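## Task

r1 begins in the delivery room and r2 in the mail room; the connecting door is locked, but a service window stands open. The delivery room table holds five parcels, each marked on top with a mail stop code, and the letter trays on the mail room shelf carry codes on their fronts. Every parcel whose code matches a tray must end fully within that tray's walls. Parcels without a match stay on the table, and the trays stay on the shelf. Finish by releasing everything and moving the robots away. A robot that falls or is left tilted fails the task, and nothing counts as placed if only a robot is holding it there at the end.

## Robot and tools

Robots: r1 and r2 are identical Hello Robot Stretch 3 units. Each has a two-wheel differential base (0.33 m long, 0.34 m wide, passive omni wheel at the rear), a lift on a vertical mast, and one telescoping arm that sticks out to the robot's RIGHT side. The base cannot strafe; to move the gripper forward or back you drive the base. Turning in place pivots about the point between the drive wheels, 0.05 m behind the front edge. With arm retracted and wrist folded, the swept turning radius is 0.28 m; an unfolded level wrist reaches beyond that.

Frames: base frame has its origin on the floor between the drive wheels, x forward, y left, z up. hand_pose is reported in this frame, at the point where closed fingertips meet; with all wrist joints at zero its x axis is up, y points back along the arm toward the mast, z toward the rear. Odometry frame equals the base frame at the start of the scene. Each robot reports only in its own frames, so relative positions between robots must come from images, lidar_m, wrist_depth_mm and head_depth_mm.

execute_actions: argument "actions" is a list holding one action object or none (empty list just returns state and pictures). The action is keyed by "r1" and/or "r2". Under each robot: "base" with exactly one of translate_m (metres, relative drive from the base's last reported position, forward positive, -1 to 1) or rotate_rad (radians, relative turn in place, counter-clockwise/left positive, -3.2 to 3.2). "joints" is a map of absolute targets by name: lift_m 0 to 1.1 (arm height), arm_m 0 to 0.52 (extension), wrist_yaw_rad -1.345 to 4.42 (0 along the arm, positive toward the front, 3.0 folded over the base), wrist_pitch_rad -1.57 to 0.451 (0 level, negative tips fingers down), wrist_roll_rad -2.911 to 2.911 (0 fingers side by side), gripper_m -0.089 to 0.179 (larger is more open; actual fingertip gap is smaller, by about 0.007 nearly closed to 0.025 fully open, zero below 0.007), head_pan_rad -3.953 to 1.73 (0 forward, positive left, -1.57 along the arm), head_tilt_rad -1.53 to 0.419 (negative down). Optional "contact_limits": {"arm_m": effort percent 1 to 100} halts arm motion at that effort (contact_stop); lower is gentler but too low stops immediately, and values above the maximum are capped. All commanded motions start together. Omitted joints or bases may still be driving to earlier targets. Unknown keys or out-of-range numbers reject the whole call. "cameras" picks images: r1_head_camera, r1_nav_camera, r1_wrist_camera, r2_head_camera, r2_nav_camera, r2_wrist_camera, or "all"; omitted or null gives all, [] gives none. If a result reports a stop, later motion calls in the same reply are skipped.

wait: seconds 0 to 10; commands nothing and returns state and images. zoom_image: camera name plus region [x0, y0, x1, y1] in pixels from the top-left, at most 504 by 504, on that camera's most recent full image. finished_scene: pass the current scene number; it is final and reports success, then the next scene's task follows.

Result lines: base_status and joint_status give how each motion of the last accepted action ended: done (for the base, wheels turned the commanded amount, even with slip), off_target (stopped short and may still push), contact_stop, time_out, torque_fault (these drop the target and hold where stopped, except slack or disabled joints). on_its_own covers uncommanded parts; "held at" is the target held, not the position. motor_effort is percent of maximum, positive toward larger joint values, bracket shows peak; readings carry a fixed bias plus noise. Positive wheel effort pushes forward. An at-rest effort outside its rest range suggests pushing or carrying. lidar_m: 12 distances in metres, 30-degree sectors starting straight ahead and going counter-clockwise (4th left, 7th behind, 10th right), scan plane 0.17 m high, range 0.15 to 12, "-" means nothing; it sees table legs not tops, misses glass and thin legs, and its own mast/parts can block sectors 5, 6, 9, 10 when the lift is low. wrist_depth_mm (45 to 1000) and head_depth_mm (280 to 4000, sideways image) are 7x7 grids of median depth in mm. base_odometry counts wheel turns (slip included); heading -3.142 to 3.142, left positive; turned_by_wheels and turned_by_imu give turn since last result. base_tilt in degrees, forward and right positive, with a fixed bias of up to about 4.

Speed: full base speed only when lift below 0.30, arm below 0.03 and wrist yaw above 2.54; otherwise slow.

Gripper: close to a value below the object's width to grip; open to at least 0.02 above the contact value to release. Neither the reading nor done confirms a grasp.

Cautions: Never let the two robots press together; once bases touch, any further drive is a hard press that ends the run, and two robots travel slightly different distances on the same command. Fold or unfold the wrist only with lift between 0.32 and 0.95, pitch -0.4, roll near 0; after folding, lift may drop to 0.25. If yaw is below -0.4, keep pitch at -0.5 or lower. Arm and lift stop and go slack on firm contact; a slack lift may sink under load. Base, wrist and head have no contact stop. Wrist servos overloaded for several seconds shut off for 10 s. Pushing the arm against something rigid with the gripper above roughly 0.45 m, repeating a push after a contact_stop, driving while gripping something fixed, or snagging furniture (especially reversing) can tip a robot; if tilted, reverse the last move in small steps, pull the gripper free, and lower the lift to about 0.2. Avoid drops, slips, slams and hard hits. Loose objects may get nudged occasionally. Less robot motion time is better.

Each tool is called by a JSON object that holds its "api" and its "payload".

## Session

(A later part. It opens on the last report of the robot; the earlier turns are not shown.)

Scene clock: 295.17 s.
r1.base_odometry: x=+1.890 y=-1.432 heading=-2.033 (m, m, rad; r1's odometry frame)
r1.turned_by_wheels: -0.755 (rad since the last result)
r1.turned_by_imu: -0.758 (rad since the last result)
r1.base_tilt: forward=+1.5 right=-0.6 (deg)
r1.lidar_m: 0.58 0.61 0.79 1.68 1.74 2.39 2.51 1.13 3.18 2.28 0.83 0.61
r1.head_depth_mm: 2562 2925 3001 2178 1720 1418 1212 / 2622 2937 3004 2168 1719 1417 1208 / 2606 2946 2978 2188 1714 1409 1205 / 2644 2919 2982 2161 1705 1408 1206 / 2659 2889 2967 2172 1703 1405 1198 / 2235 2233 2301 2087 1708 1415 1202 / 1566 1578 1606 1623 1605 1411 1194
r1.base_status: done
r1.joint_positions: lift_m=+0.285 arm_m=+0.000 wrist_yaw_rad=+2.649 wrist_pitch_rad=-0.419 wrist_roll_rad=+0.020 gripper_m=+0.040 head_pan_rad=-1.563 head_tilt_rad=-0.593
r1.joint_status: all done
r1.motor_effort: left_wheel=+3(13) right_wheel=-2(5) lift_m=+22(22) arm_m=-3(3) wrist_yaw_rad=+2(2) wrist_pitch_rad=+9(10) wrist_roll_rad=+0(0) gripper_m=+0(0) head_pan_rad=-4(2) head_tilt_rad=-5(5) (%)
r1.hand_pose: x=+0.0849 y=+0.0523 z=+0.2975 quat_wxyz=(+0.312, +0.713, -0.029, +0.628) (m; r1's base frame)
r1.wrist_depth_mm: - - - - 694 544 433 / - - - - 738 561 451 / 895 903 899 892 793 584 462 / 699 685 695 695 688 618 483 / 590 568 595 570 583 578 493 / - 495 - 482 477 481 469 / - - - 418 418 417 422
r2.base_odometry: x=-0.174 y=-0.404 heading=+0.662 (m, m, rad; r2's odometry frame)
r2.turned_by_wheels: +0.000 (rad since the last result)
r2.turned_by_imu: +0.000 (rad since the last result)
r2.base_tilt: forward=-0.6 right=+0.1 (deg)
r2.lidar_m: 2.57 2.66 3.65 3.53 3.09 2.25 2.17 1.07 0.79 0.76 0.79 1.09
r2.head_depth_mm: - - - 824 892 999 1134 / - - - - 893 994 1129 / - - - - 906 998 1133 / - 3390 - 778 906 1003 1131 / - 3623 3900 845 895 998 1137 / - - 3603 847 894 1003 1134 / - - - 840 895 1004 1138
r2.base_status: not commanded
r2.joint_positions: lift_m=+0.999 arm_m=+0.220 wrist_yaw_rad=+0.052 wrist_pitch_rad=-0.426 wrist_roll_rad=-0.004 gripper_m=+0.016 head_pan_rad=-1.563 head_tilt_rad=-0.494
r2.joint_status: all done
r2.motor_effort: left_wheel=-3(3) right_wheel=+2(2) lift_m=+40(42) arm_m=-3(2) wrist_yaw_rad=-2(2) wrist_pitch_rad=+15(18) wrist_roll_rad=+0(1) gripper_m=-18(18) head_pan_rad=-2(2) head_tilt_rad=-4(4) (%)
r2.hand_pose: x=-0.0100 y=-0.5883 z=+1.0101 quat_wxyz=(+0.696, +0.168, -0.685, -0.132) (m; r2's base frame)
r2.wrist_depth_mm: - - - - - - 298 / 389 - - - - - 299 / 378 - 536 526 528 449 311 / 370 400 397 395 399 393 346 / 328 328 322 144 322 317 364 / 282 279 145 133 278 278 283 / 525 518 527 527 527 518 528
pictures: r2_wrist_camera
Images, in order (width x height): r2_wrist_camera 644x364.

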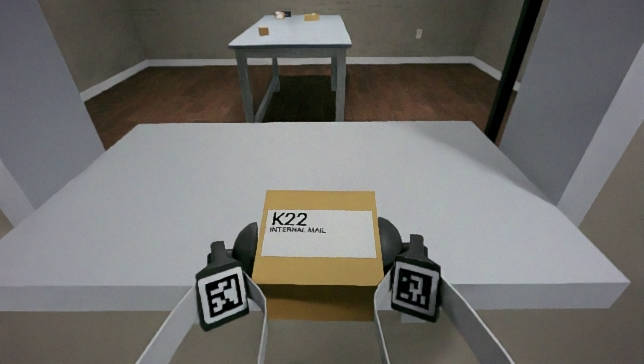

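{"api": "execute_actions", "payload": {"actions": [{"r1": {"base": {"translate_m": -1.0}}, "r2": {"base": {"rotate_rad": 1.347}, "joints": {"arm_m": 0.0, "lift_m": 0.58, "wrist_yaw_rad": 2.65, "head_pan_rad": 0.0, "head_tilt_rad": -0.4}}}], "cameras": ["r2_head_camera", "r2_wrist_camera"]}}

{"api": "execute_actions", "payload": {"actions": [{"r1": {"base": {"translate_m": -0.5}, "joints": {"head_pan_rad": -2.1}}, "r2": {"base": {"translate_m": 0.24}, "joints": {"lift_m": 0.285}}}], "cameras": ["r1_head_camera"]}}

Scene clock: 302.10 s.
r1.base_odometry: x=+2.336 y=-0.537 heading=-2.033 (m, m, rad; r1's odometry frame)
r1.turned_by_wheels: +0.000 (rad since the last result)
r1.turned_by_imu: -0.003 (rad since the last result)
r1.base_tilt: forward=+1.5 right=-0.6 (deg)
r1.lidar_m: 1.58 1.63 1.74 1.67 1.74 2.38 1.53 1.43 0.36 0.36 2.26 1.64
r1.head_depth_mm: 2599 2912 2976 903 708 584 1194 / 2594 2916 3022 899 709 581 1185 / 2615 2925 3007 894 728 598 770 / 2612 2906 2951 2162 1704 1416 1206 / 2619 2945 2976 2166 1714 1409 1203 / 2628 2917 2956 2155 1696 1412 1203 / 2661 2964 2942 2161 1710 1394 1204
r1.base_status: done
r1.joint_positions: lift_m=+0.285 arm_m=+0.000 wrist_yaw_rad=+2.649 wrist_pitch_rad=-0.419 wrist_roll_rad=+0.020 gripper_m=+0.040 head_pan_rad=-1.563 head_tilt_rad=-0.593
r1.joint_status: not commanded
r1.motor_effort: left_wheel=+3(7) right_wheel=-1(7) lift_m=+22(22) arm_m=-3(2) wrist_yaw_rad=+1(2) wrist_pitch_rad=+9(9) wrist_roll_rad=+0(0) gripper_m=+0(0) head_pan_rad=-4(3) head_tilt_rad=-4(4) (%)
r1.hand_pose: x=+0.0848 y=+0.0523 z=+0.2975 quat_wxyz=(+0.311, +0.713, -0.029, +0.628) (m; r1's base frame)
r1.wrist_depth_mm: - - - - - - - / - - - - - - - / 907 910 912 897 906 918 923 / 694 702 696 687 686 713 705 / 586 569 588 577 579 568 579 / - 497 - 486 475 484 486 / - - - 417 418 420 420
r2.base_odometry: x=-0.174 y=-0.404 heading=+2.008 (m, m, rad; r2's odometry frame)
r2.turned_by_wheels: +1.347 (rad since the last result)
r2.turned_by_imu: +1.370 (rad since the last result)
r2.base_tilt: forward=-0.6 right=+0.0 (deg)
r2.lidar_m: 3.53 3.54 2.47 2.17 1.38 0.86 0.76 0.76 0.91 1.67 2.57 3.04
r2.head_depth_mm: 3442 3644 3926 3427 2384 1813 1479 / 3360 3596 3823 3405 2373 1818 1471 / 3282 3482 3809 3377 2353 1832 1477 / 3236 3416 3672 3331 2345 1809 1475 / 3124 3317 3538 3267 2330 1800 1458 / 3061 3279 3494 3323 2331 1798 1457 / 3023 3167 3456 3272 2335 1789 1457
r2.base_status: done
r2.joint_positions: lift_m=+0.581 arm_m=+0.000 wrist_yaw_rad=+2.647 wrist_pitch_rad=-0.425 wrist_roll_rad=-0.004 gripper_m=+0.016 head_pan_rad=-0.007 head_tilt_rad=-0.408
r2.joint_status: all done
r2.motor_effort: left_wheel=-3(10) right_wheel=+2(6) lift_m=+12(34) arm_m=-3(1) wrist_yaw_rad=+2(5) wrist_pitch_rad=+14(15) wrist_roll_rad=+0(0) gripper_m=-17(18) head_pan_rad=+3(33) head_tilt_rad=+5(19) (%)
r2.hand_pose: x=+0.0849 y=+0.0514 z=+0.5917 quat_wxyz=(+0.314, +0.705, -0.024, +0.635) (m; r2's base frame)
r2.wrist_depth_mm: - - - - - - - / - - - - - - - / - - - - - - - / - - - - - - - / - - - 143 - - 974 / 854 848 145 134 768 805 783 / - 736 698 684 695 695 691
pictures: r2_head_camera (sideways: a quarter turn clockwise sets it upright), r2_wrist_camera
Images, in order (width x height): r2_head_camera 896x504, r2_wrist_camera 644x364.

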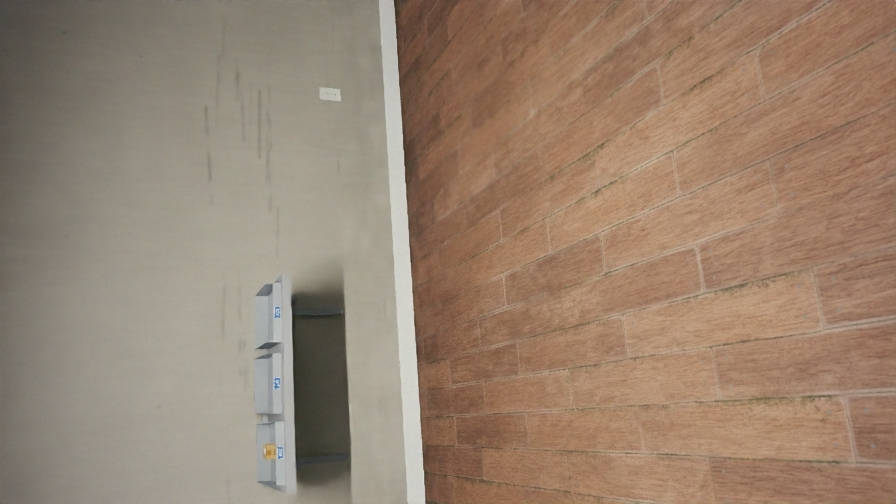

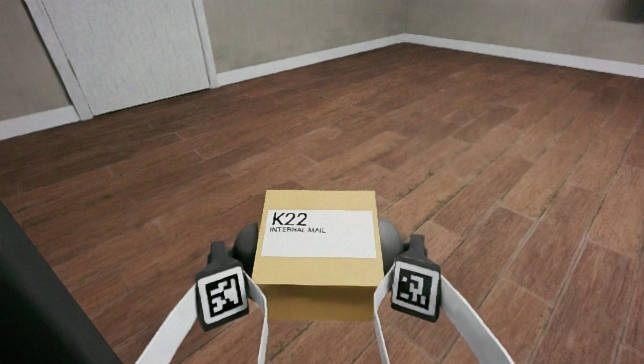

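Scene clock: 305.77 s.
r1.base_odometry: x=+2.559 y=-0.089 heading=-2.033 (m, m, rad; r1's odometry frame)
r1.turned_by_wheels: +0.000 (rad since the last result)
r1.turned_by_imu: -0.001 (rad since the last result)
r1.base_tilt: forward=+1.5 right=-0.7 (deg)
r1.lidar_m: 2.09 2.13 1.74 1.68 1.74 2.31 2.23 1.05 1.04 1.00 0.56 0.53
r1.head_depth_mm: 2603 2780 1233 891 753 1415 1206 / 3014 3147 1181 896 707 1416 1206 / 3148 3527 1225 893 704 1345 1202 / 2997 3382 1230 892 704 628 1206 / 2844 3149 1218 891 701 594 1200 / 2702 2962 2983 886 698 579 1175 / 2589 2850 2967 888 699 580 1127
r1.base_status: done
r1.joint_positions: lift_m=+0.285 arm_m=+0.000 wrist_yaw_rad=+2.649 wrist_pitch_rad=-0.419 wrist_roll_rad=+0.020 gripper_m=+0.040 head_pan_rad=-2.093 head_tilt_rad=-0.593
r1.joint_status: all done
r1.motor_effort: left_wheel=+3(9) right_wheel=-1(7) lift_m=+23(22) arm_m=-2(2) wrist_yaw_rad=+1(2) wrist_pitch_rad=+9(9) wrist_roll_rad=+0(0) gripper_m=+0(0) head_pan_rad=-4(36) head_tilt_rad=-4(5) (%)
r1.hand_pose: x=+0.0848 y=+0.0523 z=+0.2975 quat_wxyz=(+0.311, +0.713, -0.029, +0.628) (m; r1's base frame)
r1.wrist_depth_mm: - - - - - - - / - - - - - - - / 909 900 913 883 908 908 919 / 688 691 700 697 698 697 695 / 593 561 595 571 583 567 570 / - 504 - 484 479 480 486 / - - - 416 418 414 417
r2.base_odometry: x=-0.275 y=-0.186 heading=+2.008 (m, m, rad; r2's odometry frame)
r2.turned_by_wheels: +0.000 (rad since the last result)
r2.turned_by_imu: +0.003 (rad since the last result)
r2.base_tilt: forward=-0.5 right=+0.0 (deg)
r2.lidar_m: 3.31 3.32 2.52 2.21 1.80 1.12 0.99 1.00 1.19 2.19 2.53 3.00
r2.head_depth_mm: 3168 3402 3704 3368 2382 1820 1474 / 3126 3394 3603 3409 2375 1812 1473 / 3066 3256 3466 3392 2383 1801 1467 / 2995 3207 3413 3392 2340 1820 1474 / 2904 3104 3345 3353 2330 1795 1469 / 2863 3022 3267 3287 2347 1794 1459 / 2808 3005 3155 3308 2326 1797 1459
r2.base_status: done
r2.joint_positions: lift_m=+0.286 arm_m=+0.000 wrist_yaw_rad=+2.647 wrist_pitch_rad=-0.425 wrist_roll_rad=-0.004 gripper_m=+0.016 head_pan_rad=-0.007 head_tilt_rad=-0.407
r2.joint_status: all done
r2.motor_effort: left_wheel=-3(13) right_wheel=+2(6) lift_m=+12(13) arm_m=-3(3) wrist_yaw_rad=+2(2) wrist_pitch_rad=+14(14) wrist_roll_rad=+0(0) gripper_m=-18(17) head_pan_rad=+3(2) head_tilt_rad=+4(5) (%)
r2.hand_pose: x=+0.0848 y=+0.0514 z=+0.2967 quat_wxyz=(+0.314, +0.705, -0.024, +0.635) (m; r2's base frame)
r2.wrist_depth_mm: - - - - - - - / - - - - - - - / - 969 950 963 920 936 929 / 732 735 727 721 694 718 703 / 593 589 577 143 573 571 565 / 505 482 145 134 461 479 482 / - 446 418 409 411 413 412
pictures: r1_head_camera (sideways: a quarter turn clockwise sets it upright)
Images, in order (width x height): r1_head_camera 896x504.

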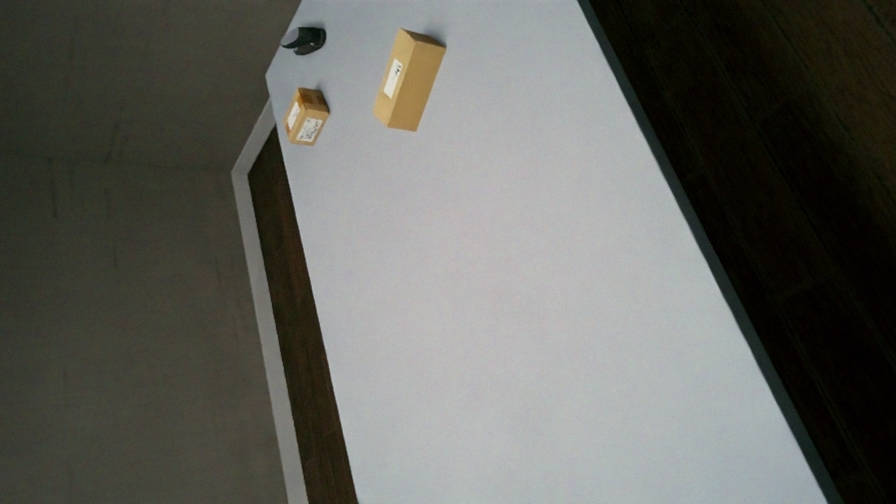

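{"api": "execute_actions", "payload": {"actions": [{"r1": {"base": {"translate_m": -0.4}, "joints": {"lift_m": 0.72}}, "r2": {"base": {"translate_m": 1.0}}}], "cameras": []}}

{"api": "execute_actions", "payload": {"actions": [{"r1": {"base": {"translate_m": -0.1}, "joints": {"lift_m": 0.94, "head_pan_rad": -1.75, "head_tilt_rad": -0.7}}, "r2": {"base": {"translate_m": 1.0}}}], "cameras": ["r1_head_camera", "r2_head_camera"]}}

Scene clock: 312.80 s.
r1.base_odometry: x=+2.737 y=+0.269 heading=-2.033 (m, m, rad; r1's odometry frame)
r1.turned_by_wheels: +0.000 (rad since the last result)
r1.turned_by_imu: +0.000 (rad since the last result)
r1.base_tilt: forward=+1.5 right=-0.7 (deg)
r1.lidar_m: 2.49 2.39 1.74 1.67 1.74 1.90 1.83 0.69 1.05 1.01 1.04 0.87
r1.head_depth_mm: 2122 2275 2405 898 755 1059 1180 / 2399 2590 2655 895 708 1406 1210 / 2741 2970 2960 892 705 1351 1264 / 2998 3326 1222 894 703 627 1254 / 2853 3179 1215 896 703 595 1230 / 2756 2978 2913 887 702 581 1177 / 2573 2879 2878 887 697 580 1126
r1.base_status: done
r1.joint_positions: lift_m=+0.720 arm_m=+0.000 wrist_yaw_rad=+2.649 wrist_pitch_rad=-0.419 wrist_roll_rad=+0.020 gripper_m=+0.040 head_pan_rad=-2.093 head_tilt_rad=-0.593
r1.joint_status: all done
r1.motor_effort: left_wheel=+3(13) right_wheel=-1(6) lift_m=+29(30) arm_m=-2(2) wrist_yaw_rad=+2(1) wrist_pitch_rad=+9(10) wrist_roll_rad=+0(0) gripper_m=+0(0) head_pan_rad=-5(3) head_tilt_rad=-4(5) (%)
r1.hand_pose: x=+0.0848 y=+0.0523 z=+0.7322 quat_wxyz=(+0.311, +0.713, -0.029, +0.628) (m; r1's base frame)
r1.wrist_depth_mm: - - - - - - - / - - - - - - - / - - - - - - - / - - - - - - - / - - - - - - - / - - 940 986 959 996 984 / - 875 852 846 861 874 863
r2.base_odometry: x=-0.699 y=+0.720 heading=+2.008 (m, m, rad; r2's odometry frame)
r2.turned_by_wheels: +0.000 (rad since the last result)
r2.turned_by_imu: +0.011 (rad since the last result)
r2.base_tilt: forward=-0.6 right=+0.0 (deg)
r2.lidar_m: 2.34 2.35 2.74 2.44 2.42 2.21 1.97 1.98 2.37 2.31 2.32 2.63
r2.head_depth_mm: 2232 2385 2572 2773 2368 1818 1480 / 2148 2311 2500 2727 2349 1831 1482 / 2136 2280 2456 2627 2359 1813 1475 / 2086 2206 2358 2537 2342 1797 1474 / 2040 2172 2246 2506 2345 1801 1458 / 1996 2143 2193 2459 2327 1805 1462 / 1963 2101 2156 2414 2302 1803 1458
r2.base_status: done
r2.joint_positions: lift_m=+0.286 arm_m=+0.000 wrist_yaw_rad=+2.647 wrist_pitch_rad=-0.425 wrist_roll_rad=-0.004 gripper_m=+0.016 head_pan_rad=-0.007 head_tilt_rad=-0.407
r2.joint_status: not commanded
r2.motor_effort: left_wheel=-4(9) right_wheel=+2(8) lift_m=+13(12) arm_m=-3(3) wrist_yaw_rad=+2(2) wrist_pitch_rad=+14(14) wrist_roll_rad=+1(1) gripper_m=-17(17) head_pan_rad=+2(2) head_tilt_rad=+4(4) (%)
r2.hand_pose: x=+0.0848 y=+0.0514 z=+0.2967 quat_wxyz=(+0.314, +0.705, -0.023, +0.635) (m; r2's base frame)
r2.wrist_depth_mm: - - - - - - - / - - - - - - - / - 932 936 907 950 919 894 / 737 698 728 707 703 719 705 / 584 579 592 143 578 578 562 / 507 493 145 133 454 487 483 / - 444 420 405 412 408 411
pictures: none
No camera images: the call's "cameras" was empty. Leave "cameras" out to get every camera's image.

Scene clock: 317.83 s.
r1.base_odometry: x=+2.782 y=+0.358 heading=-2.033 (m, m, rad; r1's odometry frame)
r1.turned_by_wheels: +0.000 (rad since the last result)
r1.turned_by_imu: +0.001 (rad since the last result)
r1.base_tilt: forward=+1.5 right=-0.6 (deg)
r1.lidar_m: 2.58 2.40 1.74 1.67 1.73 1.79 1.72 0.60 1.05 1.01 1.04 0.96
r1.head_depth_mm: 2818 3154 1008 814 - 1272 1145 / 2831 3105 1013 840 - 1278 1161 / 2791 3053 983 815 - - 1157 / 2729 2947 1005 740 - - - / 2687 2956 1007 780 - - - / 2632 2944 1005 784 - 1286 1156 / 2572 2877 1004 782 642 1247 1158
r1.base_status: done
r1.joint_positions: lift_m=+0.940 arm_m=+0.000 wrist_yaw_rad=+2.649 wrist_pitch_rad=-0.419 wrist_roll_rad=+0.020 gripper_m=+0.040 head_pan_rad=-1.757 head_tilt_rad=-0.691
r1.joint_status: all done
r1.motor_effort: left_wheel=+4(5) right_wheel=-1(4) lift_m=+28(30) arm_m=-2(3) wrist_yaw_rad=+2(1) wrist_pitch_rad=+9(9) wrist_roll_rad=+0(0) gripper_m=+0(0) head_pan_rad=+4(27) head_tilt_rad=-6(18) (%)
r1.hand_pose: x=+0.0848 y=+0.0523 z=+0.9522 quat_wxyz=(+0.311, +0.713, -0.029, +0.628) (m; r1's base frame)
r1.wrist_depth_mm: - - - - - - - / - - - - - - - / - - - - - - - / - - - - - - - / - - - - - - - / - - - - - - - / - - - - - - -
r2.base_odometry: x=-1.123 y=+1.625 heading=+2.008 (m, m, rad; r2's odometry frame)
r2.turned_by_wheels: +0.000 (rad since the last result)
r2.turned_by_imu: +0.011 (rad since the last result)
r2.base_tilt: forward=-0.6 right=+0.0 (deg)
r2.lidar_m: 1.36 1.37 1.65 2.64 2.65 3.17 2.95 2.95 2.36 2.11 2.13 1.53
r2.head_depth_mm: 1257 1350 1457 1575 1703 1801 1480 / 1235 1318 1417 1529 1661 1756 1471 / 1214 1295 1386 1496 1615 1735 1477 / 1191 1268 1356 1467 1589 1700 1477 / 1163 1245 1325 1325 1107 1665 1460 / 1149 1217 1303 1300 1095 1642 1467 / 1125 1192 1275 1300 1012 1594 1463
r2.base_status: done
r2.joint_positions: lift_m=+0.286 arm_m=+0.000 wrist_yaw_rad=+2.647 wrist_pitch_rad=-0.425 wrist_roll_rad=-0.004 gripper_m=+0.016 head_pan_rad=-0.007 head_tilt_rad=-0.407
r2.joint_status: not commanded
r2.motor_effort: left_wheel=-3(9) right_wheel=+2(6) lift_m=+13(13) arm_m=-3(3) wrist_yaw_rad=+2(2) wrist_pitch_rad=+14(14) wrist_roll_rad=+0(1) gripper_m=-18(18) head_pan_rad=+3(3) head_tilt_rad=+4(4) (%)
r2.hand_pose: x=+0.0848 y=+0.0515 z=+0.2967 quat_wxyz=(+0.314, +0.705, -0.023, +0.635) (m; r2's base frame)
r2.wrist_depth_mm: - - - - - - 907 / - - - - - - 980 / - 956 954 946 933 917 905 / 745 747 729 703 728 716 698 / 580 595 580 144 585 583 568 / 510 486 146 134 462 476 475 / - 447 413 405 416 415 413
pictures: r1_head_camera (sideways: a quarter turn clockwise sets it upright), r2_head_camera (sideways: a quarter turn clockwise sets it upright)
Images, in order (width x height): r1_head_camera 896x504, r2_head_camera 896x504.

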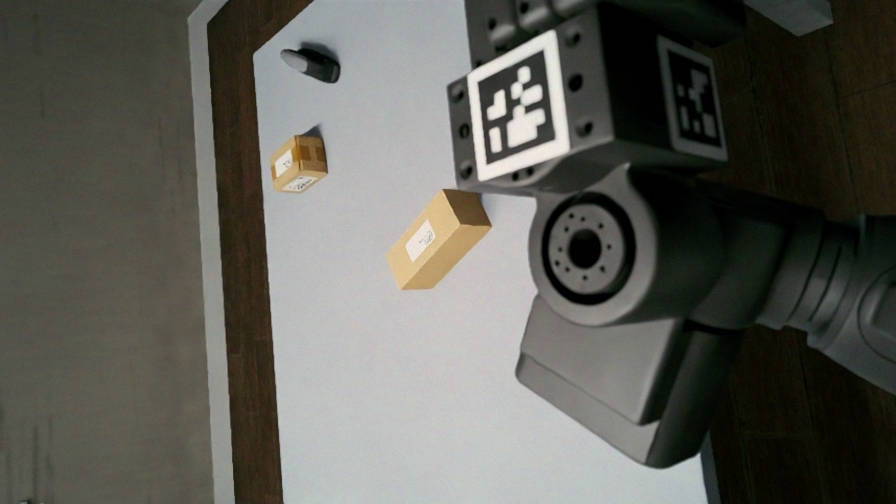

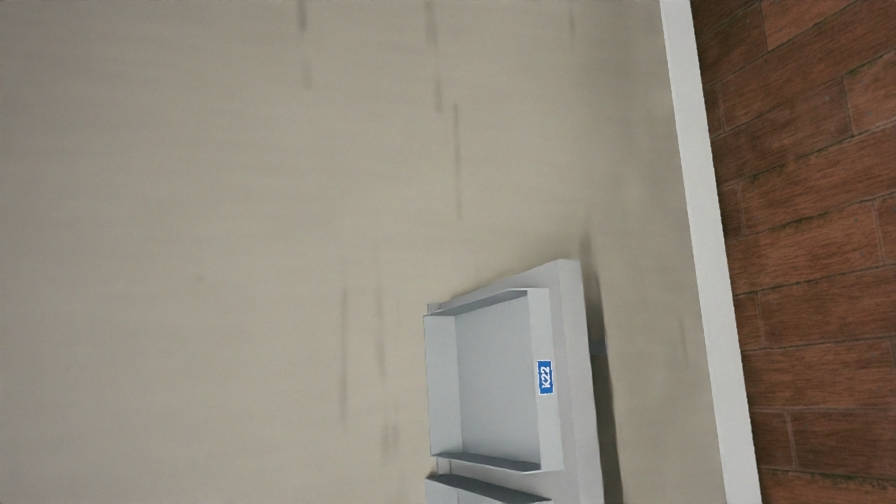

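{"api": "zoom_image", "payload": {"camera": "r1_head_camera", "region": [380, 185, 490, 295]}}

{"api": "zoom_image", "payload": {"camera": "r1_head_camera", "region": [260, 125, 340, 205]}}

Region (380, 185, 490, 295) of r1_head_camera's 896x504 image, scaled by 4.582, with more detail than that image has.

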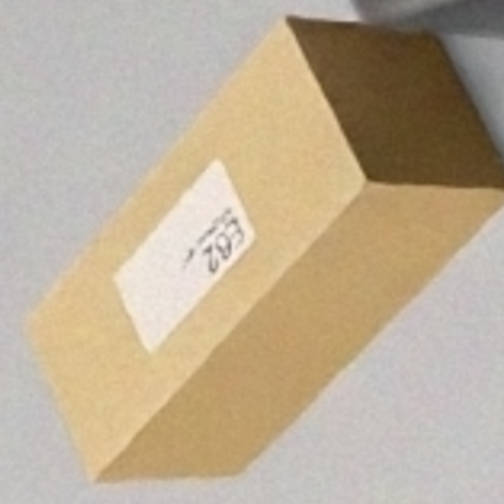

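Region (260, 125, 340, 205) of r1_head_camera's 896x504 image, scaled by 6.300, with more detail than that image has.

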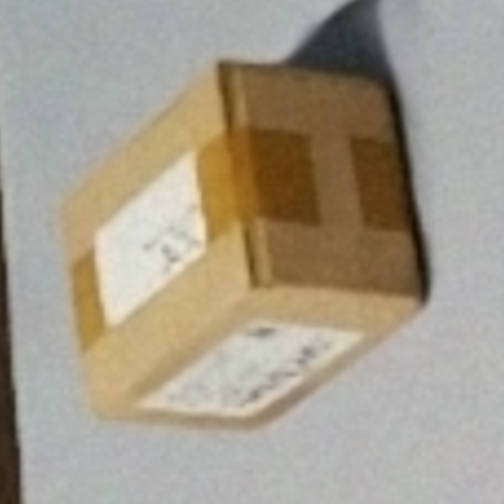

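{"api": "execute_actions", "payload": {"actions": [{"r1": {"base": {"translate_m": -0.22}, "joints": {"wrist_yaw_rad": 0.0, "gripper_m": 0.15, "arm_m": 0.2}}, "r2": {"base": {"translate_m": 0.3}, "joints": {"lift_m": 0.6}}}], "cameras": ["r1_wrist_camera"]}}

{"api": "execute_actions", "payload": {"actions": [{"r1": {"joints": {"wrist_pitch_rad": -0.9, "arm_m": 0.48}}, "r2": {"base": {"translate_m": 0.21}, "joints": {"lift_m": 0.86}}}], "cameras": ["r1_wrist_camera", "r1_head_camera"]}}

Scene clock: 326.97 s.
r1.base_odometry: x=+2.880 y=+0.555 heading=-2.033 (m, m, rad; r1's odometry frame)
r1.turned_by_wheels: +0.000 (rad since the last result)
r1.turned_by_imu: +0.001 (rad since the last result)
r1.base_tilt: forward=+1.5 right=-0.6 (deg)
r1.lidar_m: 2.80 2.38 1.74 1.67 1.73 1.56 1.50 1.56 0.45 1.01 1.04 1.17
r1.head_depth_mm: 2766 2931 2726 - - 1253 1166 / 2842 3149 - 742 628 863 1119 / 2789 3053 - 762 645 1275 1161 / 2685 2991 - 739 643 1279 1160 / 2686 3007 - 738 644 1254 1164 / 2619 2886 1043 761 644 1241 1159 / 2624 2887 1004 751 643 583 1147
r1.base_status: done
r1.joint_positions: lift_m=+0.940 arm_m=+0.200 wrist_yaw_rad=+0.002 wrist_pitch_rad=-0.419 wrist_roll_rad=+0.020 gripper_m=+0.150 head_pan_rad=-1.757 head_tilt_rad=-0.691
r1.joint_status: all done
r1.motor_effort: left_wheel=+3(3) right_wheel=-1(5) lift_m=+28(28) arm_m=+1(1) wrist_yaw_rad=-1(2) wrist_pitch_rad=+9(10) wrist_roll_rad=+0(0) gripper_m=+0(88) head_pan_rad=+3(3) head_tilt_rad=-5(7) (%)
r1.hand_pose: x=-0.0212 y=-0.5690 z=+0.9522 quat_wxyz=(+0.685, +0.146, -0.698, -0.148) (m; r1's base frame)
r1.wrist_depth_mm: - - - - - - - / - - - - - - - / 664 664 665 673 673 - - / 512 517 516 502 493 576 - / 423 436 425 423 426 440 - / 363 - 352 357 359 - - / 311 270 301 310 309 309 309
r2.base_odometry: x=-1.250 y=+1.897 heading=+2.008 (m, m, rad; r2's odometry frame)
r2.turned_by_wheels: +0.000 (rad since the last result)
r2.turned_by_imu: +0.003 (rad since the last result)
r2.base_tilt: forward=-0.5 right=+0.0 (deg)
r2.lidar_m: 1.07 1.08 1.29 2.47 2.71 3.23 3.23 3.25 2.30 2.06 1.91 1.19
r2.head_depth_mm: 968 1048 1123 1217 1325 1460 1481 / 957 1025 1094 1190 1295 1418 1473 / 935 1003 1071 1159 1257 1378 1448 / 922 979 1052 1132 1226 1320 1430 / 903 961 1032 1105 962 747 1385 / 886 944 1008 1071 963 732 1364 / 872 927 990 1062 959 722 1344
r2.base_status: done
r2.joint_positions: lift_m=+0.599 arm_m=+0.000 wrist_yaw_rad=+2.647 wrist_pitch_rad=-0.425 wrist_roll_rad=-0.004 gripper_m=+0.016 head_pan_rad=-0.007 head_tilt_rad=-0.407
r2.joint_status: all done
r2.motor_effort: left_wheel=-3(14) right_wheel=+2(8) lift_m=+41(43) arm_m=-3(3) wrist_yaw_rad=+1(2) wrist_pitch_rad=+14(14) wrist_roll_rad=+0(1) gripper_m=-17(18) head_pan_rad=+3(2) head_tilt_rad=+4(5) (%)
r2.hand_pose: x=+0.0848 y=+0.0515 z=+0.6105 quat_wxyz=(+0.314, +0.705, -0.024, +0.635) (m; r2's base frame)
r2.wrist_depth_mm: - - - - - 861 712 / - - - - - 913 760 / - - - - - 940 785 / - - - - - - 849 / - - - 143 - - 854 / 847 823 145 134 803 815 839 / - 726 726 710 719 717 698
pictures: r1_wrist_camera
Images, in order (width x height): r1_wrist_camera 644x364.

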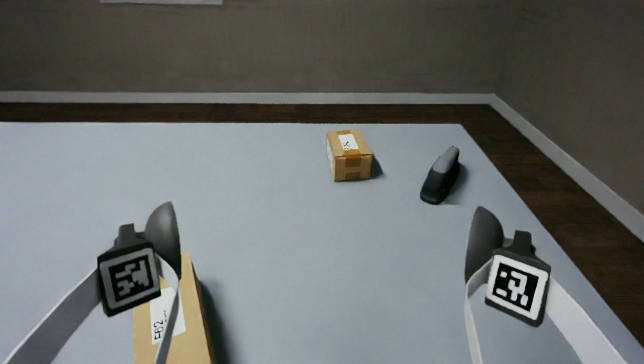

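Scene clock: 330.43 s.
r1.base_odometry: x=+2.880 y=+0.555 heading=-2.033 (m, m, rad; r1's odometry frame)
r1.turned_by_wheels: +0.000 (rad since the last result)
r1.turned_by_imu: +0.001 (rad since the last result)
r1.base_tilt: forward=+1.5 right=-0.6 (deg)
r1.lidar_m: 2.81 2.39 1.74 1.67 1.73 1.56 1.51 1.56 0.45 1.01 1.04 1.18
r1.head_depth_mm: 2805 2992 2688 - - 1250 1169 / 2813 3075 - 742 647 858 1117 / 2749 - 933 787 642 1280 1154 / 2673 2922 967 784 644 1275 1151 / 2591 - 946 781 644 1249 1156 / 2646 2913 963 760 642 1248 1156 / 2587 2898 998 751 643 582 1152
r1.base_status: not commanded
r1.joint_positions: lift_m=+0.940 arm_m=+0.480 wrist_yaw_rad=+0.000 wrist_pitch_rad=-0.908 wrist_roll_rad=+0.020 gripper_m=+0.150 head_pan_rad=-1.757 head_tilt_rad=-0.691
r1.joint_status: all done
r1.motor_effort: left_wheel=+4(4) right_wheel=-1(1) lift_m=+28(29) arm_m=+1(1) wrist_yaw_rad=+0(1) wrist_pitch_rad=+4(5) wrist_roll_rad=+0(0) gripper_m=+0(0) head_pan_rad=+3(4) head_tilt_rad=-5(6) (%)
r1.hand_pose: x=-0.0215 y=-0.7633 z=+0.8617 quat_wxyz=(+0.629, +0.307, -0.641, -0.314) (m; r1's base frame)
r1.wrist_depth_mm: 378 377 376 376 372 371 - / 343 341 337 328 325 334 343 / 310 311 309 301 298 302 304 / 287 286 286 284 286 274 282 / 262 268 266 263 264 267 262 / 251 - 247 245 244 - 244 / 230 231 230 228 229 228 230
r2.base_odometry: x=-1.339 y=+2.087 heading=+2.008 (m, m, rad; r2's odometry frame)
r2.turned_by_wheels: +0.000 (rad since the last result)
r2.turned_by_imu: +0.002 (rad since the last result)
r2.base_tilt: forward=-0.5 right=+0.0 (deg)
r2.lidar_m: 0.86 0.87 1.05 2.01 2.75 3.30 3.44 3.45 2.24 2.02 1.54 0.96
r2.head_depth_mm: 777 832 895 972 1056 1162 1291 / 762 817 873 948 1030 1125 1248 / 747 797 855 925 1004 1094 1214 / 732 783 839 901 985 1064 1147 / 718 766 821 887 934 743 593 / 708 754 803 861 900 741 602 / 695 738 789 844 881 742 603
r2.base_status: done
r2.joint_positions: lift_m=+0.859 arm_m=+0.000 wrist_yaw_rad=+2.647 wrist_pitch_rad=-0.425 wrist_roll_rad=-0.004 gripper_m=+0.016 head_pan_rad=-0.007 head_tilt_rad=-0.407
r2.joint_status: all done
r2.motor_effort: left_wheel=-4(6) right_wheel=+1(6) lift_m=+41(42) arm_m=-3(3) wrist_yaw_rad=+2(2) wrist_pitch_rad=+14(14) wrist_roll_rad=+0(0) gripper_m=-17(18) head_pan_rad=+2(2) head_tilt_rad=+4(4) (%)
r2.hand_pose: x=+0.0848 y=+0.0515 z=+0.8705 quat_wxyz=(+0.314, +0.705, -0.024, +0.635) (m; r2's base frame)
r2.wrist_depth_mm: - - - - 861 685 583 / - - - 688 762 622 578 / - - - - 514 517 508 / - - - - - 395 370 / - - - 143 - 873 343 / - - 144 133 - 929 758 / - - - 943 - 924 808
pictures: r1_head_camera (sideways: a quarter turn clockwise sets it upright), r1_wrist_camera
Images, in order (width x height): r1_head_camera 896x504, r1_wrist_camera 644x364.

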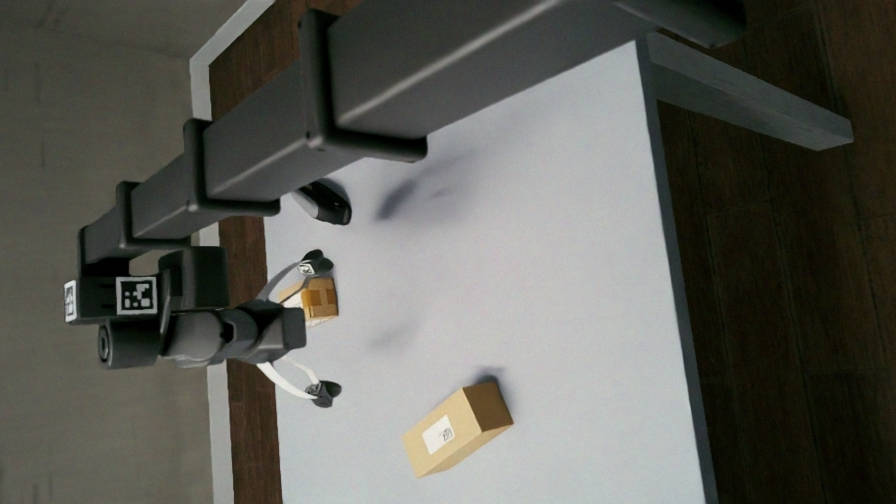

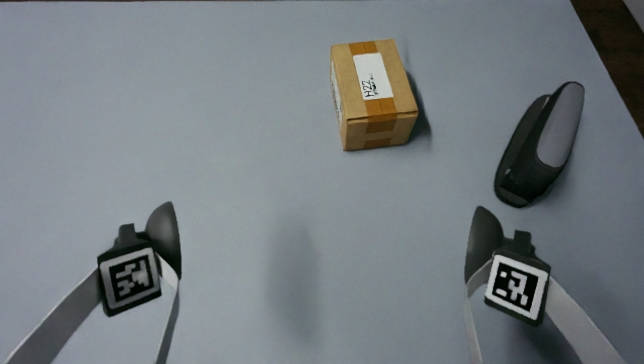

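{"api": "execute_actions", "payload": {"actions": []}}

Scene clock: 334.53 s.
r1.base_odometry: x=+2.880 y=+0.555 heading=-2.033 (m, m, rad; r1's odometry frame)
r1.turned_by_wheels: +0.000 (rad since the last result)
r1.turned_by_imu: +0.001 (rad since the last result)
r1.base_tilt: forward=+1.5 right=-0.6 (deg)
r1.lidar_m: 2.80 2.39 1.74 1.67 1.73 1.57 1.50 1.56 0.45 1.01 1.04 1.17
r1.head_depth_mm: 2766 2908 2665 - - 1247 1170 / 2822 3103 - 742 645 859 1117 / 2769 - 931 787 645 1275 1156 / 2634 2984 968 787 644 1279 1158 / 2605 - 950 782 642 1252 1157 / 2615 2917 963 761 643 1249 1153 / 2577 2883 1004 753 641 583 1152
r1.base_status: not commanded
r1.joint_positions: lift_m=+0.940 arm_m=+0.480 wrist_yaw_rad=+0.000 wrist_pitch_rad=-0.908 wrist_roll_rad=+0.020 gripper_m=+0.150 head_pan_rad=-1.757 head_tilt_rad=-0.691
r1.joint_status: all done
r1.motor_effort: left_wheel=+3(4) right_wheel=-1(1) lift_m=+29(29) arm_m=+1(1) wrist_yaw_rad=+0(1) wrist_pitch_rad=+4(5) wrist_roll_rad=+0(0) gripper_m=+0(0) head_pan_rad=+3(4) head_tilt_rad=-5(6) (%)
r1.hand_pose: x=-0.0215 y=-0.7633 z=+0.8617 quat_wxyz=(+0.629, +0.307, -0.641, -0.314) (m; r1's base frame)
r1.wrist_depth_mm: 378 376 379 372 375 369 - / 341 338 340 327 326 339 344 / 315 311 312 303 298 301 301 / 287 286 284 285 284 275 284 / 263 267 264 263 264 267 263 / 249 - 247 246 245 - 244 / 228 230 231 228 230 228 229
r2.base_odometry: x=-1.339 y=+2.087 heading=+2.008 (m, m, rad; r2's odometry frame)
r2.turned_by_wheels: +0.000 (rad since the last result)
r2.turned_by_imu: +0.000 (rad since the last result)
r2.base_tilt: forward=-0.5 right=+0.0 (deg)
r2.lidar_m: 0.86 0.87 1.05 2.00 2.75 3.30 3.44 3.44 2.25 2.02 1.54 0.96
r2.head_depth_mm: 776 833 895 970 1054 1163 1289 / 759 812 874 947 1024 1125 1252 / 746 799 857 921 1007 1096 1213 / 735 781 840 903 979 1070 1149 / 719 765 818 884 935 743 593 / 707 754 804 865 902 742 604 / 694 739 787 845 882 736 601
r2.base_status: done
r2.joint_positions: lift_m=+0.859 arm_m=+0.000 wrist_yaw_rad=+2.647 wrist_pitch_rad=-0.425 wrist_roll_rad=-0.004 gripper_m=+0.016 head_pan_rad=-0.007 head_tilt_rad=-0.407
r2.joint_status: all done
r2.motor_effort: left_wheel=-4(6) right_wheel=+2(6) lift_m=+41(42) arm_m=-3(3) wrist_yaw_rad=+1(2) wrist_pitch_rad=+14(14) wrist_roll_rad=+0(0) gripper_m=-17(18) head_pan_rad=+3(2) head_tilt_rad=+4(4) (%)
r2.hand_pose: x=+0.0848 y=+0.0515 z=+0.8705 quat_wxyz=(+0.314, +0.705, -0.024, +0.635) (m; r2's base frame)
r2.wrist_depth_mm: - - - - 816 681 582 / - - - 702 752 615 583 / - - - - 510 514 506 / - - - - - 400 368 / - - - 143 - 853 342 / - - 145 133 - 878 751 / - - - 975 - 951 775
pictures: r1_head_camera (sideways: a quarter turn clockwise sets it upright), r1_nav_camera (sideways: a quarter turn counterclockwise sets it upright), r1_wrist_camera, r2_head_camera (sideways: a quarter turn clockwise sets it upright), r2_nav_camera (sideways: a quarter turn counterclockwise sets it upright), r2_wrist_camera
Images, in order (width x height): r1_head_camera 896x504, r1_nav_camera 672x504, r1_wrist_camera 644x364, r2_head_camera 896x504, r2_nav_camera 672x504, r2_wrist_camera 644x364.

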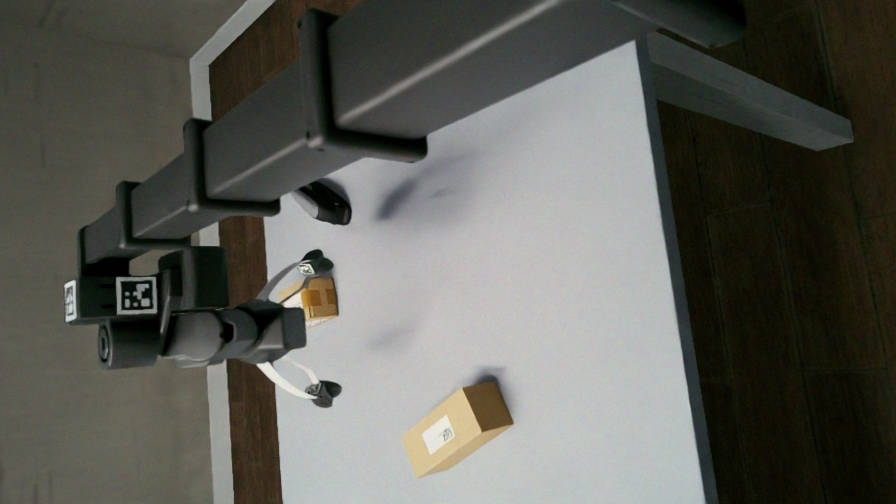

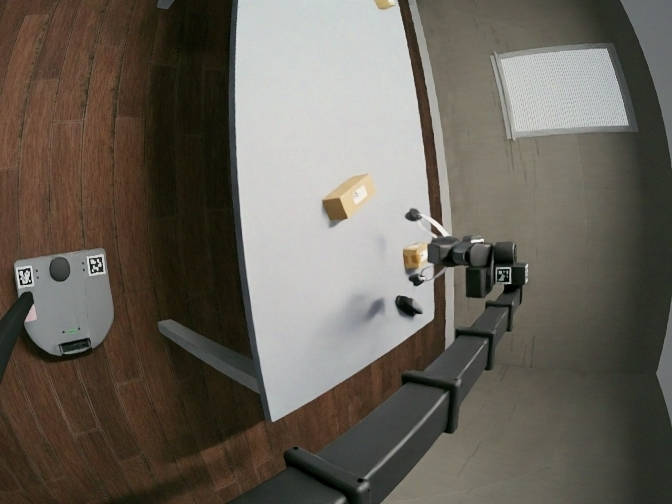

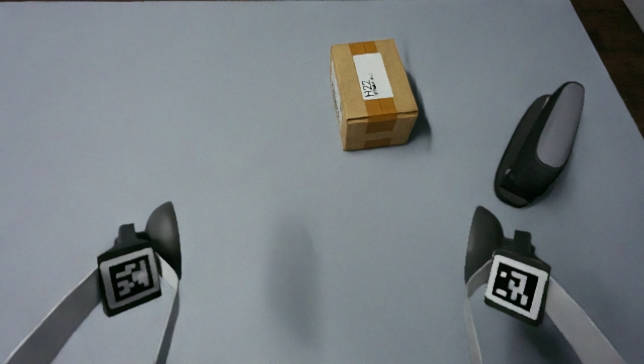

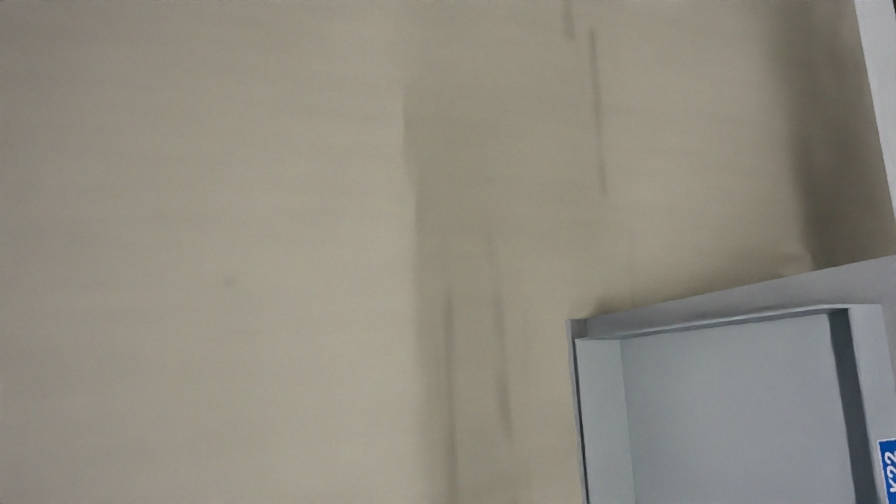

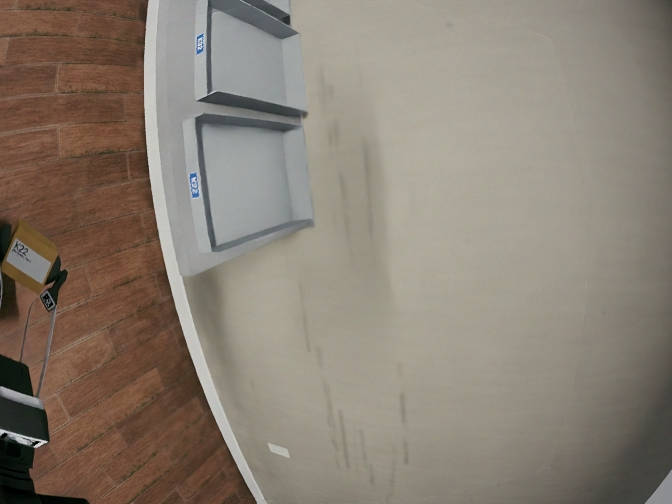

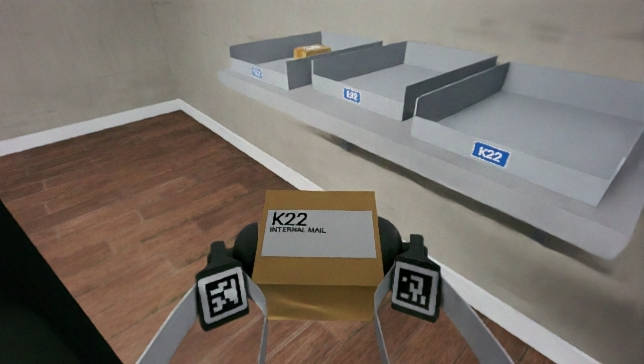

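{"api": "zoom_image", "payload": {"camera": "r1_head_camera", "region": [390, 370, 530, 490]}}

{"api": "zoom_image", "payload": {"camera": "r1_wrist_camera", "region": [310, 30, 440, 160]}}

{"api": "zoom_image", "payload": {"camera": "r2_wrist_camera", "region": [220, 30, 420, 130]}}

Region (390, 370, 530, 490) of r1_head_camera's 896x504 image, scaled by 3.600, with more detail than that image has; it fills the top 432 rows of this view, and the rest is white.

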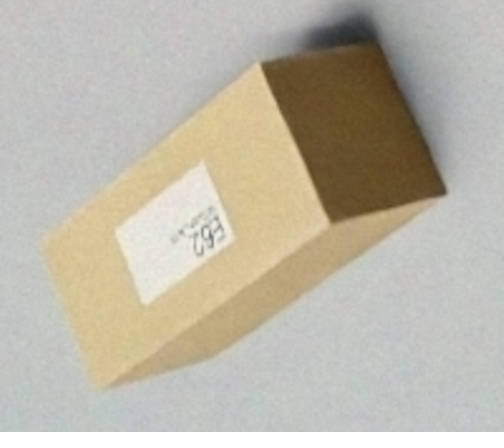

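Region (310, 30, 440, 160) of r1_wrist_camera's 644x364 image, scaled by 3.877.

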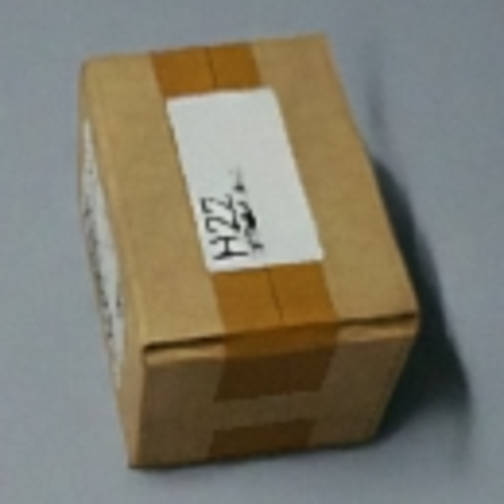

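Region (220, 30, 420, 130) of r2_wrist_camera's 644x364 image, scaled by 2.520.

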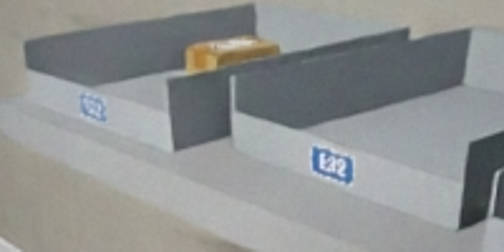

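{"api": "execute_actions", "payload": {"actions": [{"r2": {"base": {"rotate_rad": 1.76}, "joints": {"lift_m": 0.91, "wrist_yaw_rad": 0.05, "head_pan_rad": -1.35, "head_tilt_rad": -0.6}}, "r1": {"joints": {"arm_m": 0.0, "lift_m": 0.95}}}], "cameras": ["r2_head_camera", "r2_wrist_camera", "r2_nav_camera"]}}

Scene clock: 349.40 s.
r1.base_odometry: x=+2.880 y=+0.555 heading=-2.033 (m, m, rad; r1's odometry frame)
r1.turned_by_wheels: +0.000 (rad since the last result)
r1.turned_by_imu: +0.002 (rad since the last result)
r1.base_tilt: forward=+1.6 right=-0.7 (deg)
r1.lidar_m: 2.81 2.39 1.73 1.67 1.73 1.57 1.50 1.55 0.45 1.01 1.05 1.18
r1.head_depth_mm: 2765 2945 2517 2051 - - 1110 / 2820 3062 2447 869 - - - / 2786 3081 993 841 - - 1112 / 2685 2989 1008 786 - - - / 2668 2975 963 781 638 585 1140 / 2602 2932 1005 760 641 1250 1155 / 2587 2898 1000 750 643 583 1157
r1.base_status: not commanded
r1.joint_positions: lift_m=+0.950 arm_m=+0.000 wrist_yaw_rad=+0.000 wrist_pitch_rad=-0.909 wrist_roll_rad=+0.020 gripper_m=+0.150 head_pan_rad=-1.757 head_tilt_rad=-0.691
r1.joint_status: all done
r1.motor_effort: left_wheel=+4(4) right_wheel=-1(1) lift_m=+29(29) arm_m=-3(4) wrist_yaw_rad=+1(0) wrist_pitch_rad=+4(4) wrist_roll_rad=+0(0) gripper_m=+0(0) head_pan_rad=+3(3) head_tilt_rad=-5(6) (%)
r1.hand_pose: x=-0.0215 y=-0.2837 z=+0.8716 quat_wxyz=(+0.629, +0.308, -0.641, -0.314) (m; r1's base frame)
r1.wrist_depth_mm: 392 392 377 389 390 387 - / 353 354 357 354 357 352 368 / 328 322 324 323 323 323 322 / 298 298 299 295 295 296 296 / - 293 - - 649 299 - / 997 - 977 987 968 - 998 / 918 915 932 926 939 877 927
r2.base_odometry: x=-1.339 y=+2.087 heading=-2.515 (m, m, rad; r2's odometry frame)
r2.turned_by_wheels: +1.760 (rad since the last result)
r2.turned_by_imu: +1.789 (rad since the last result)
r2.base_tilt: forward=-0.5 right=+0.0 (deg)
r2.lidar_m: 2.74 2.84 3.57 3.43 2.85 2.09 2.02 1.22 0.90 0.86 0.89 1.23
r2.head_depth_mm: 698 760 837 916 812 1135 - / 712 780 854 889 756 - - / 727 796 876 895 755 607 1288 / 744 814 899 901 754 623 1294 / 758 832 922 923 733 636 1291 / 774 852 948 950 727 652 1298 / 790 873 978 935 748 669 1281
r2.base_status: done
r2.joint_positions: lift_m=+0.909 arm_m=+0.000 wrist_yaw_rad=+0.053 wrist_pitch_rad=-0.425 wrist_roll_rad=-0.004 gripper_m=+0.016 head_pan_rad=-1.343 head_tilt_rad=-0.592
r2.joint_status: all done
r2.motor_effort: left_wheel=-3(11) right_wheel=+2(6) lift_m=+40(43) arm_m=-3(3) wrist_yaw_rad=-3(7) wrist_pitch_rad=+14(14) wrist_roll_rad=+0(0) gripper_m=-18(17) head_pan_rad=-3(33) head_tilt_rad=-5(27) (%)
r2.hand_pose: x=-0.0096 y=-0.3685 z=+0.9205 quat_wxyz=(+0.697, +0.168, -0.685, -0.131) (m; r2's base frame)
r2.wrist_depth_mm: 542 532 536 541 527 551 537 / 591 603 587 587 581 587 580 / 576 590 566 563 632 639 642 / 492 428 476 484 718 703 720 / 383 362 393 144 808 803 807 / 326 307 145 133 593 916 941 / 293 294 287 290 - - -
pictures: r2_head_camera (sideways: a quarter turn clockwise sets it upright), r2_nav_camera (sideways: a quarter turn counterclockwise sets it upright), r2_wrist_camera
Images, in order (width x height): r2_head_camera 896x504, r2_nav_camera 672x504, r2_wrist_camera 644x364.

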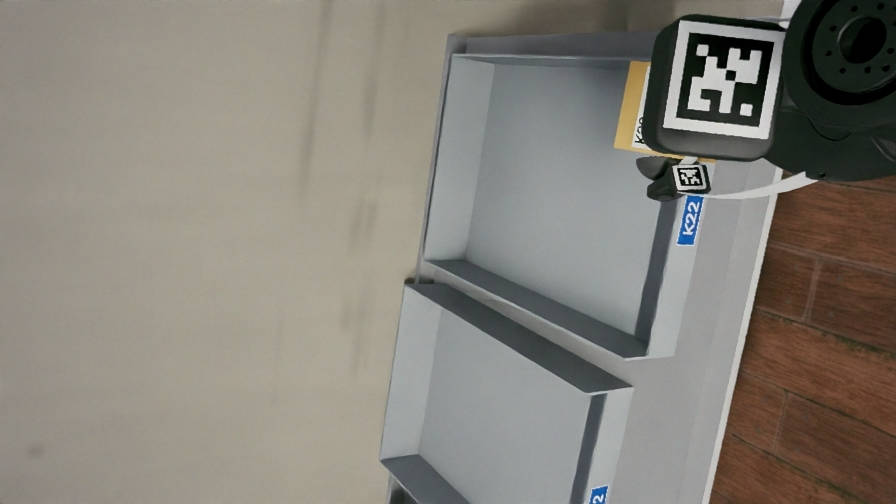

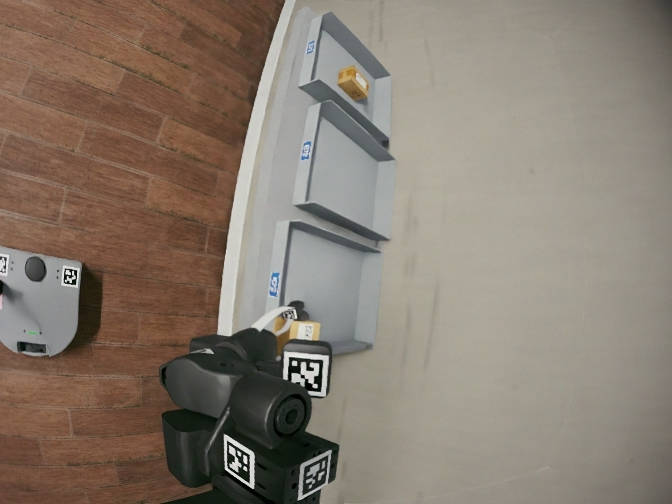

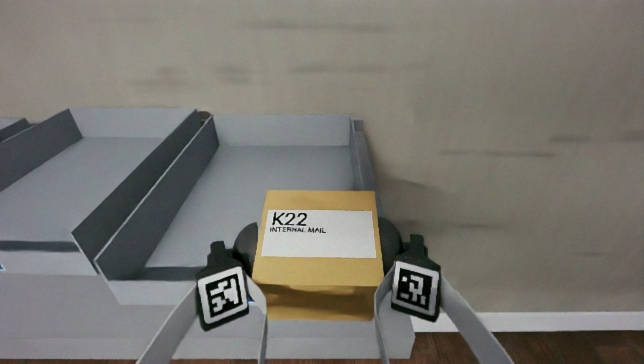

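{"api": "execute_actions", "payload": {"actions": [{"r2": {"base": {"translate_m": 0.07}, "joints": {"arm_m": 0.31, "head_pan_rad": -1.1, "head_tilt_rad": -0.65}}}], "cameras": ["r2_head_camera", "r2_wrist_camera"]}}

Scene clock: 354.17 s.
r1.base_odometry: x=+2.880 y=+0.555 heading=-2.033 (m, m, rad; r1's odometry frame)
r1.turned_by_wheels: +0.000 (rad since the last result)
r1.turned_by_imu: +0.001 (rad since the last result)
r1.base_tilt: forward=+1.5 right=-0.6 (deg)
r1.lidar_m: 2.80 2.39 1.74 1.67 1.73 1.57 1.50 1.56 0.45 1.01 1.04 1.17
r1.head_depth_mm: 2810 2978 2467 2061 - - 1105 / 2851 3126 2485 869 - - - / 2737 3054 991 836 - - 1123 / 2720 3063 1005 787 - - - / 2673 2945 966 783 633 583 1136 / 2621 2933 1005 761 641 1247 1153 / 2610 2870 1003 754 642 584 1156
r1.base_status: not commanded
r1.joint_positions: lift_m=+0.950 arm_m=+0.000 wrist_yaw_rad=+0.000 wrist_pitch_rad=-0.909 wrist_roll_rad=+0.020 gripper_m=+0.150 head_pan_rad=-1.757 head_tilt_rad=-0.691
r1.joint_status: not commanded
r1.motor_effort: left_wheel=+3(4) right_wheel=-1(1) lift_m=+28(28) arm_m=-3(3) wrist_yaw_rad=+0(0) wrist_pitch_rad=+4(4) wrist_roll_rad=+0(0) gripper_m=+0(1) head_pan_rad=+3(4) head_tilt_rad=-6(6) (%)
r1.hand_pose: x=-0.0215 y=-0.2837 z=+0.8716 quat_wxyz=(+0.629, +0.308, -0.641, -0.314) (m; r1's base frame)
r1.wrist_depth_mm: 395 394 375 390 387 388 - / 356 354 352 353 353 351 363 / 325 322 323 325 325 320 322 / 298 298 296 297 299 296 293 / - 296 - - 650 300 - / - - 968 973 982 - 969 / 914 904 932 908 917 929 913
r2.base_odometry: x=-1.395 y=+2.046 heading=-2.515 (m, m, rad; r2's odometry frame)
r2.turned_by_wheels: +0.000 (rad since the last result)
r2.turned_by_imu: +0.001 (rad since the last result)
r2.base_tilt: forward=-0.6 right=+0.0 (deg)
r2.lidar_m: 2.67 2.78 3.56 3.44 2.95 2.16 2.09 1.22 0.89 0.86 0.90 1.23
r2.head_depth_mm: 718 782 861 856 720 588 1264 / 748 819 901 890 704 614 1264 / 782 864 949 891 699 644 1261 / 815 902 987 887 696 1401 1259 / 855 948 1027 857 715 1433 1255 / 897 1000 1064 815 733 1461 1256 / 944 1060 1113 878 757 1457 1244
r2.base_status: done
r2.joint_positions: lift_m=+0.909 arm_m=+0.310 wrist_yaw_rad=+0.052 wrist_pitch_rad=-0.425 wrist_roll_rad=-0.004 gripper_m=+0.016 head_pan_rad=-1.107 head_tilt_rad=-0.642
r2.joint_status: all done
r2.motor_effort: left_wheel=-3(7) right_wheel=+2(4) lift_m=+41(41) arm_m=+2(1) wrist_yaw_rad=-3(3) wrist_pitch_rad=+14(14) wrist_roll_rad=+0(1) gripper_m=-17(17) head_pan_rad=+3(18) head_tilt_rad=-5(15) (%)
r2.hand_pose: x=-0.0099 y=-0.6780 z=+0.9205 quat_wxyz=(+0.697, +0.167, -0.685, -0.131) (m; r2's base frame)
r2.wrist_depth_mm: 269 270 267 269 270 269 270 / 296 296 294 295 295 297 297 / 325 323 324 325 322 322 321 / 361 361 362 345 363 366 364 / 354 342 311 143 306 403 405 / 327 283 145 134 285 453 468 / 280 249 273 269 275 520 543
pictures: r2_head_camera (sideways: a quarter turn clockwise sets it upright), r2_wrist_camera
Images, in order (width x height): r2_head_camera 896x504, r2_wrist_camera 644x364.

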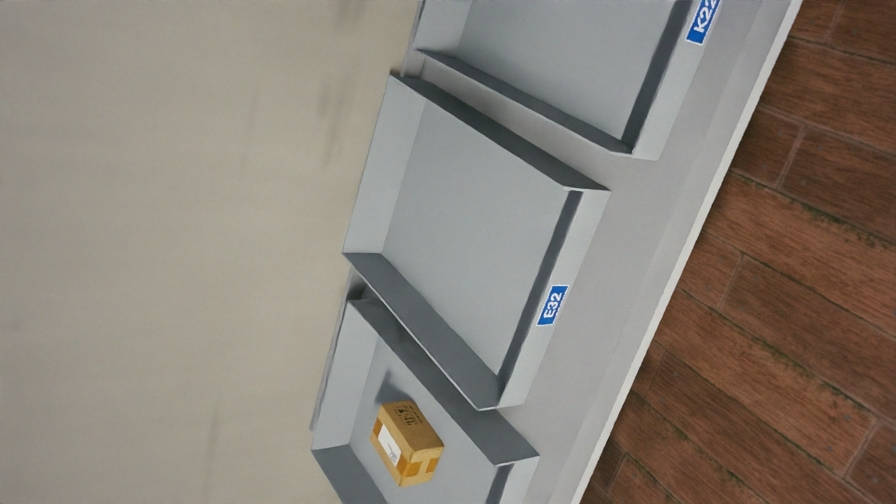

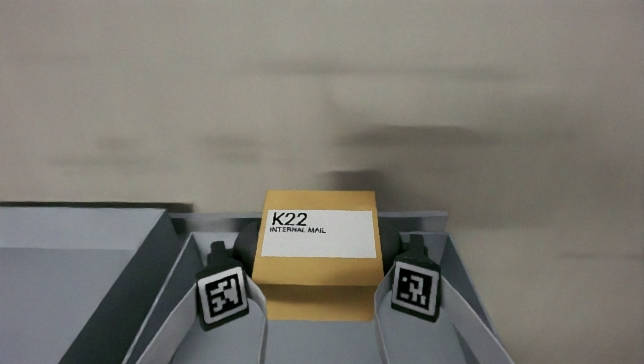

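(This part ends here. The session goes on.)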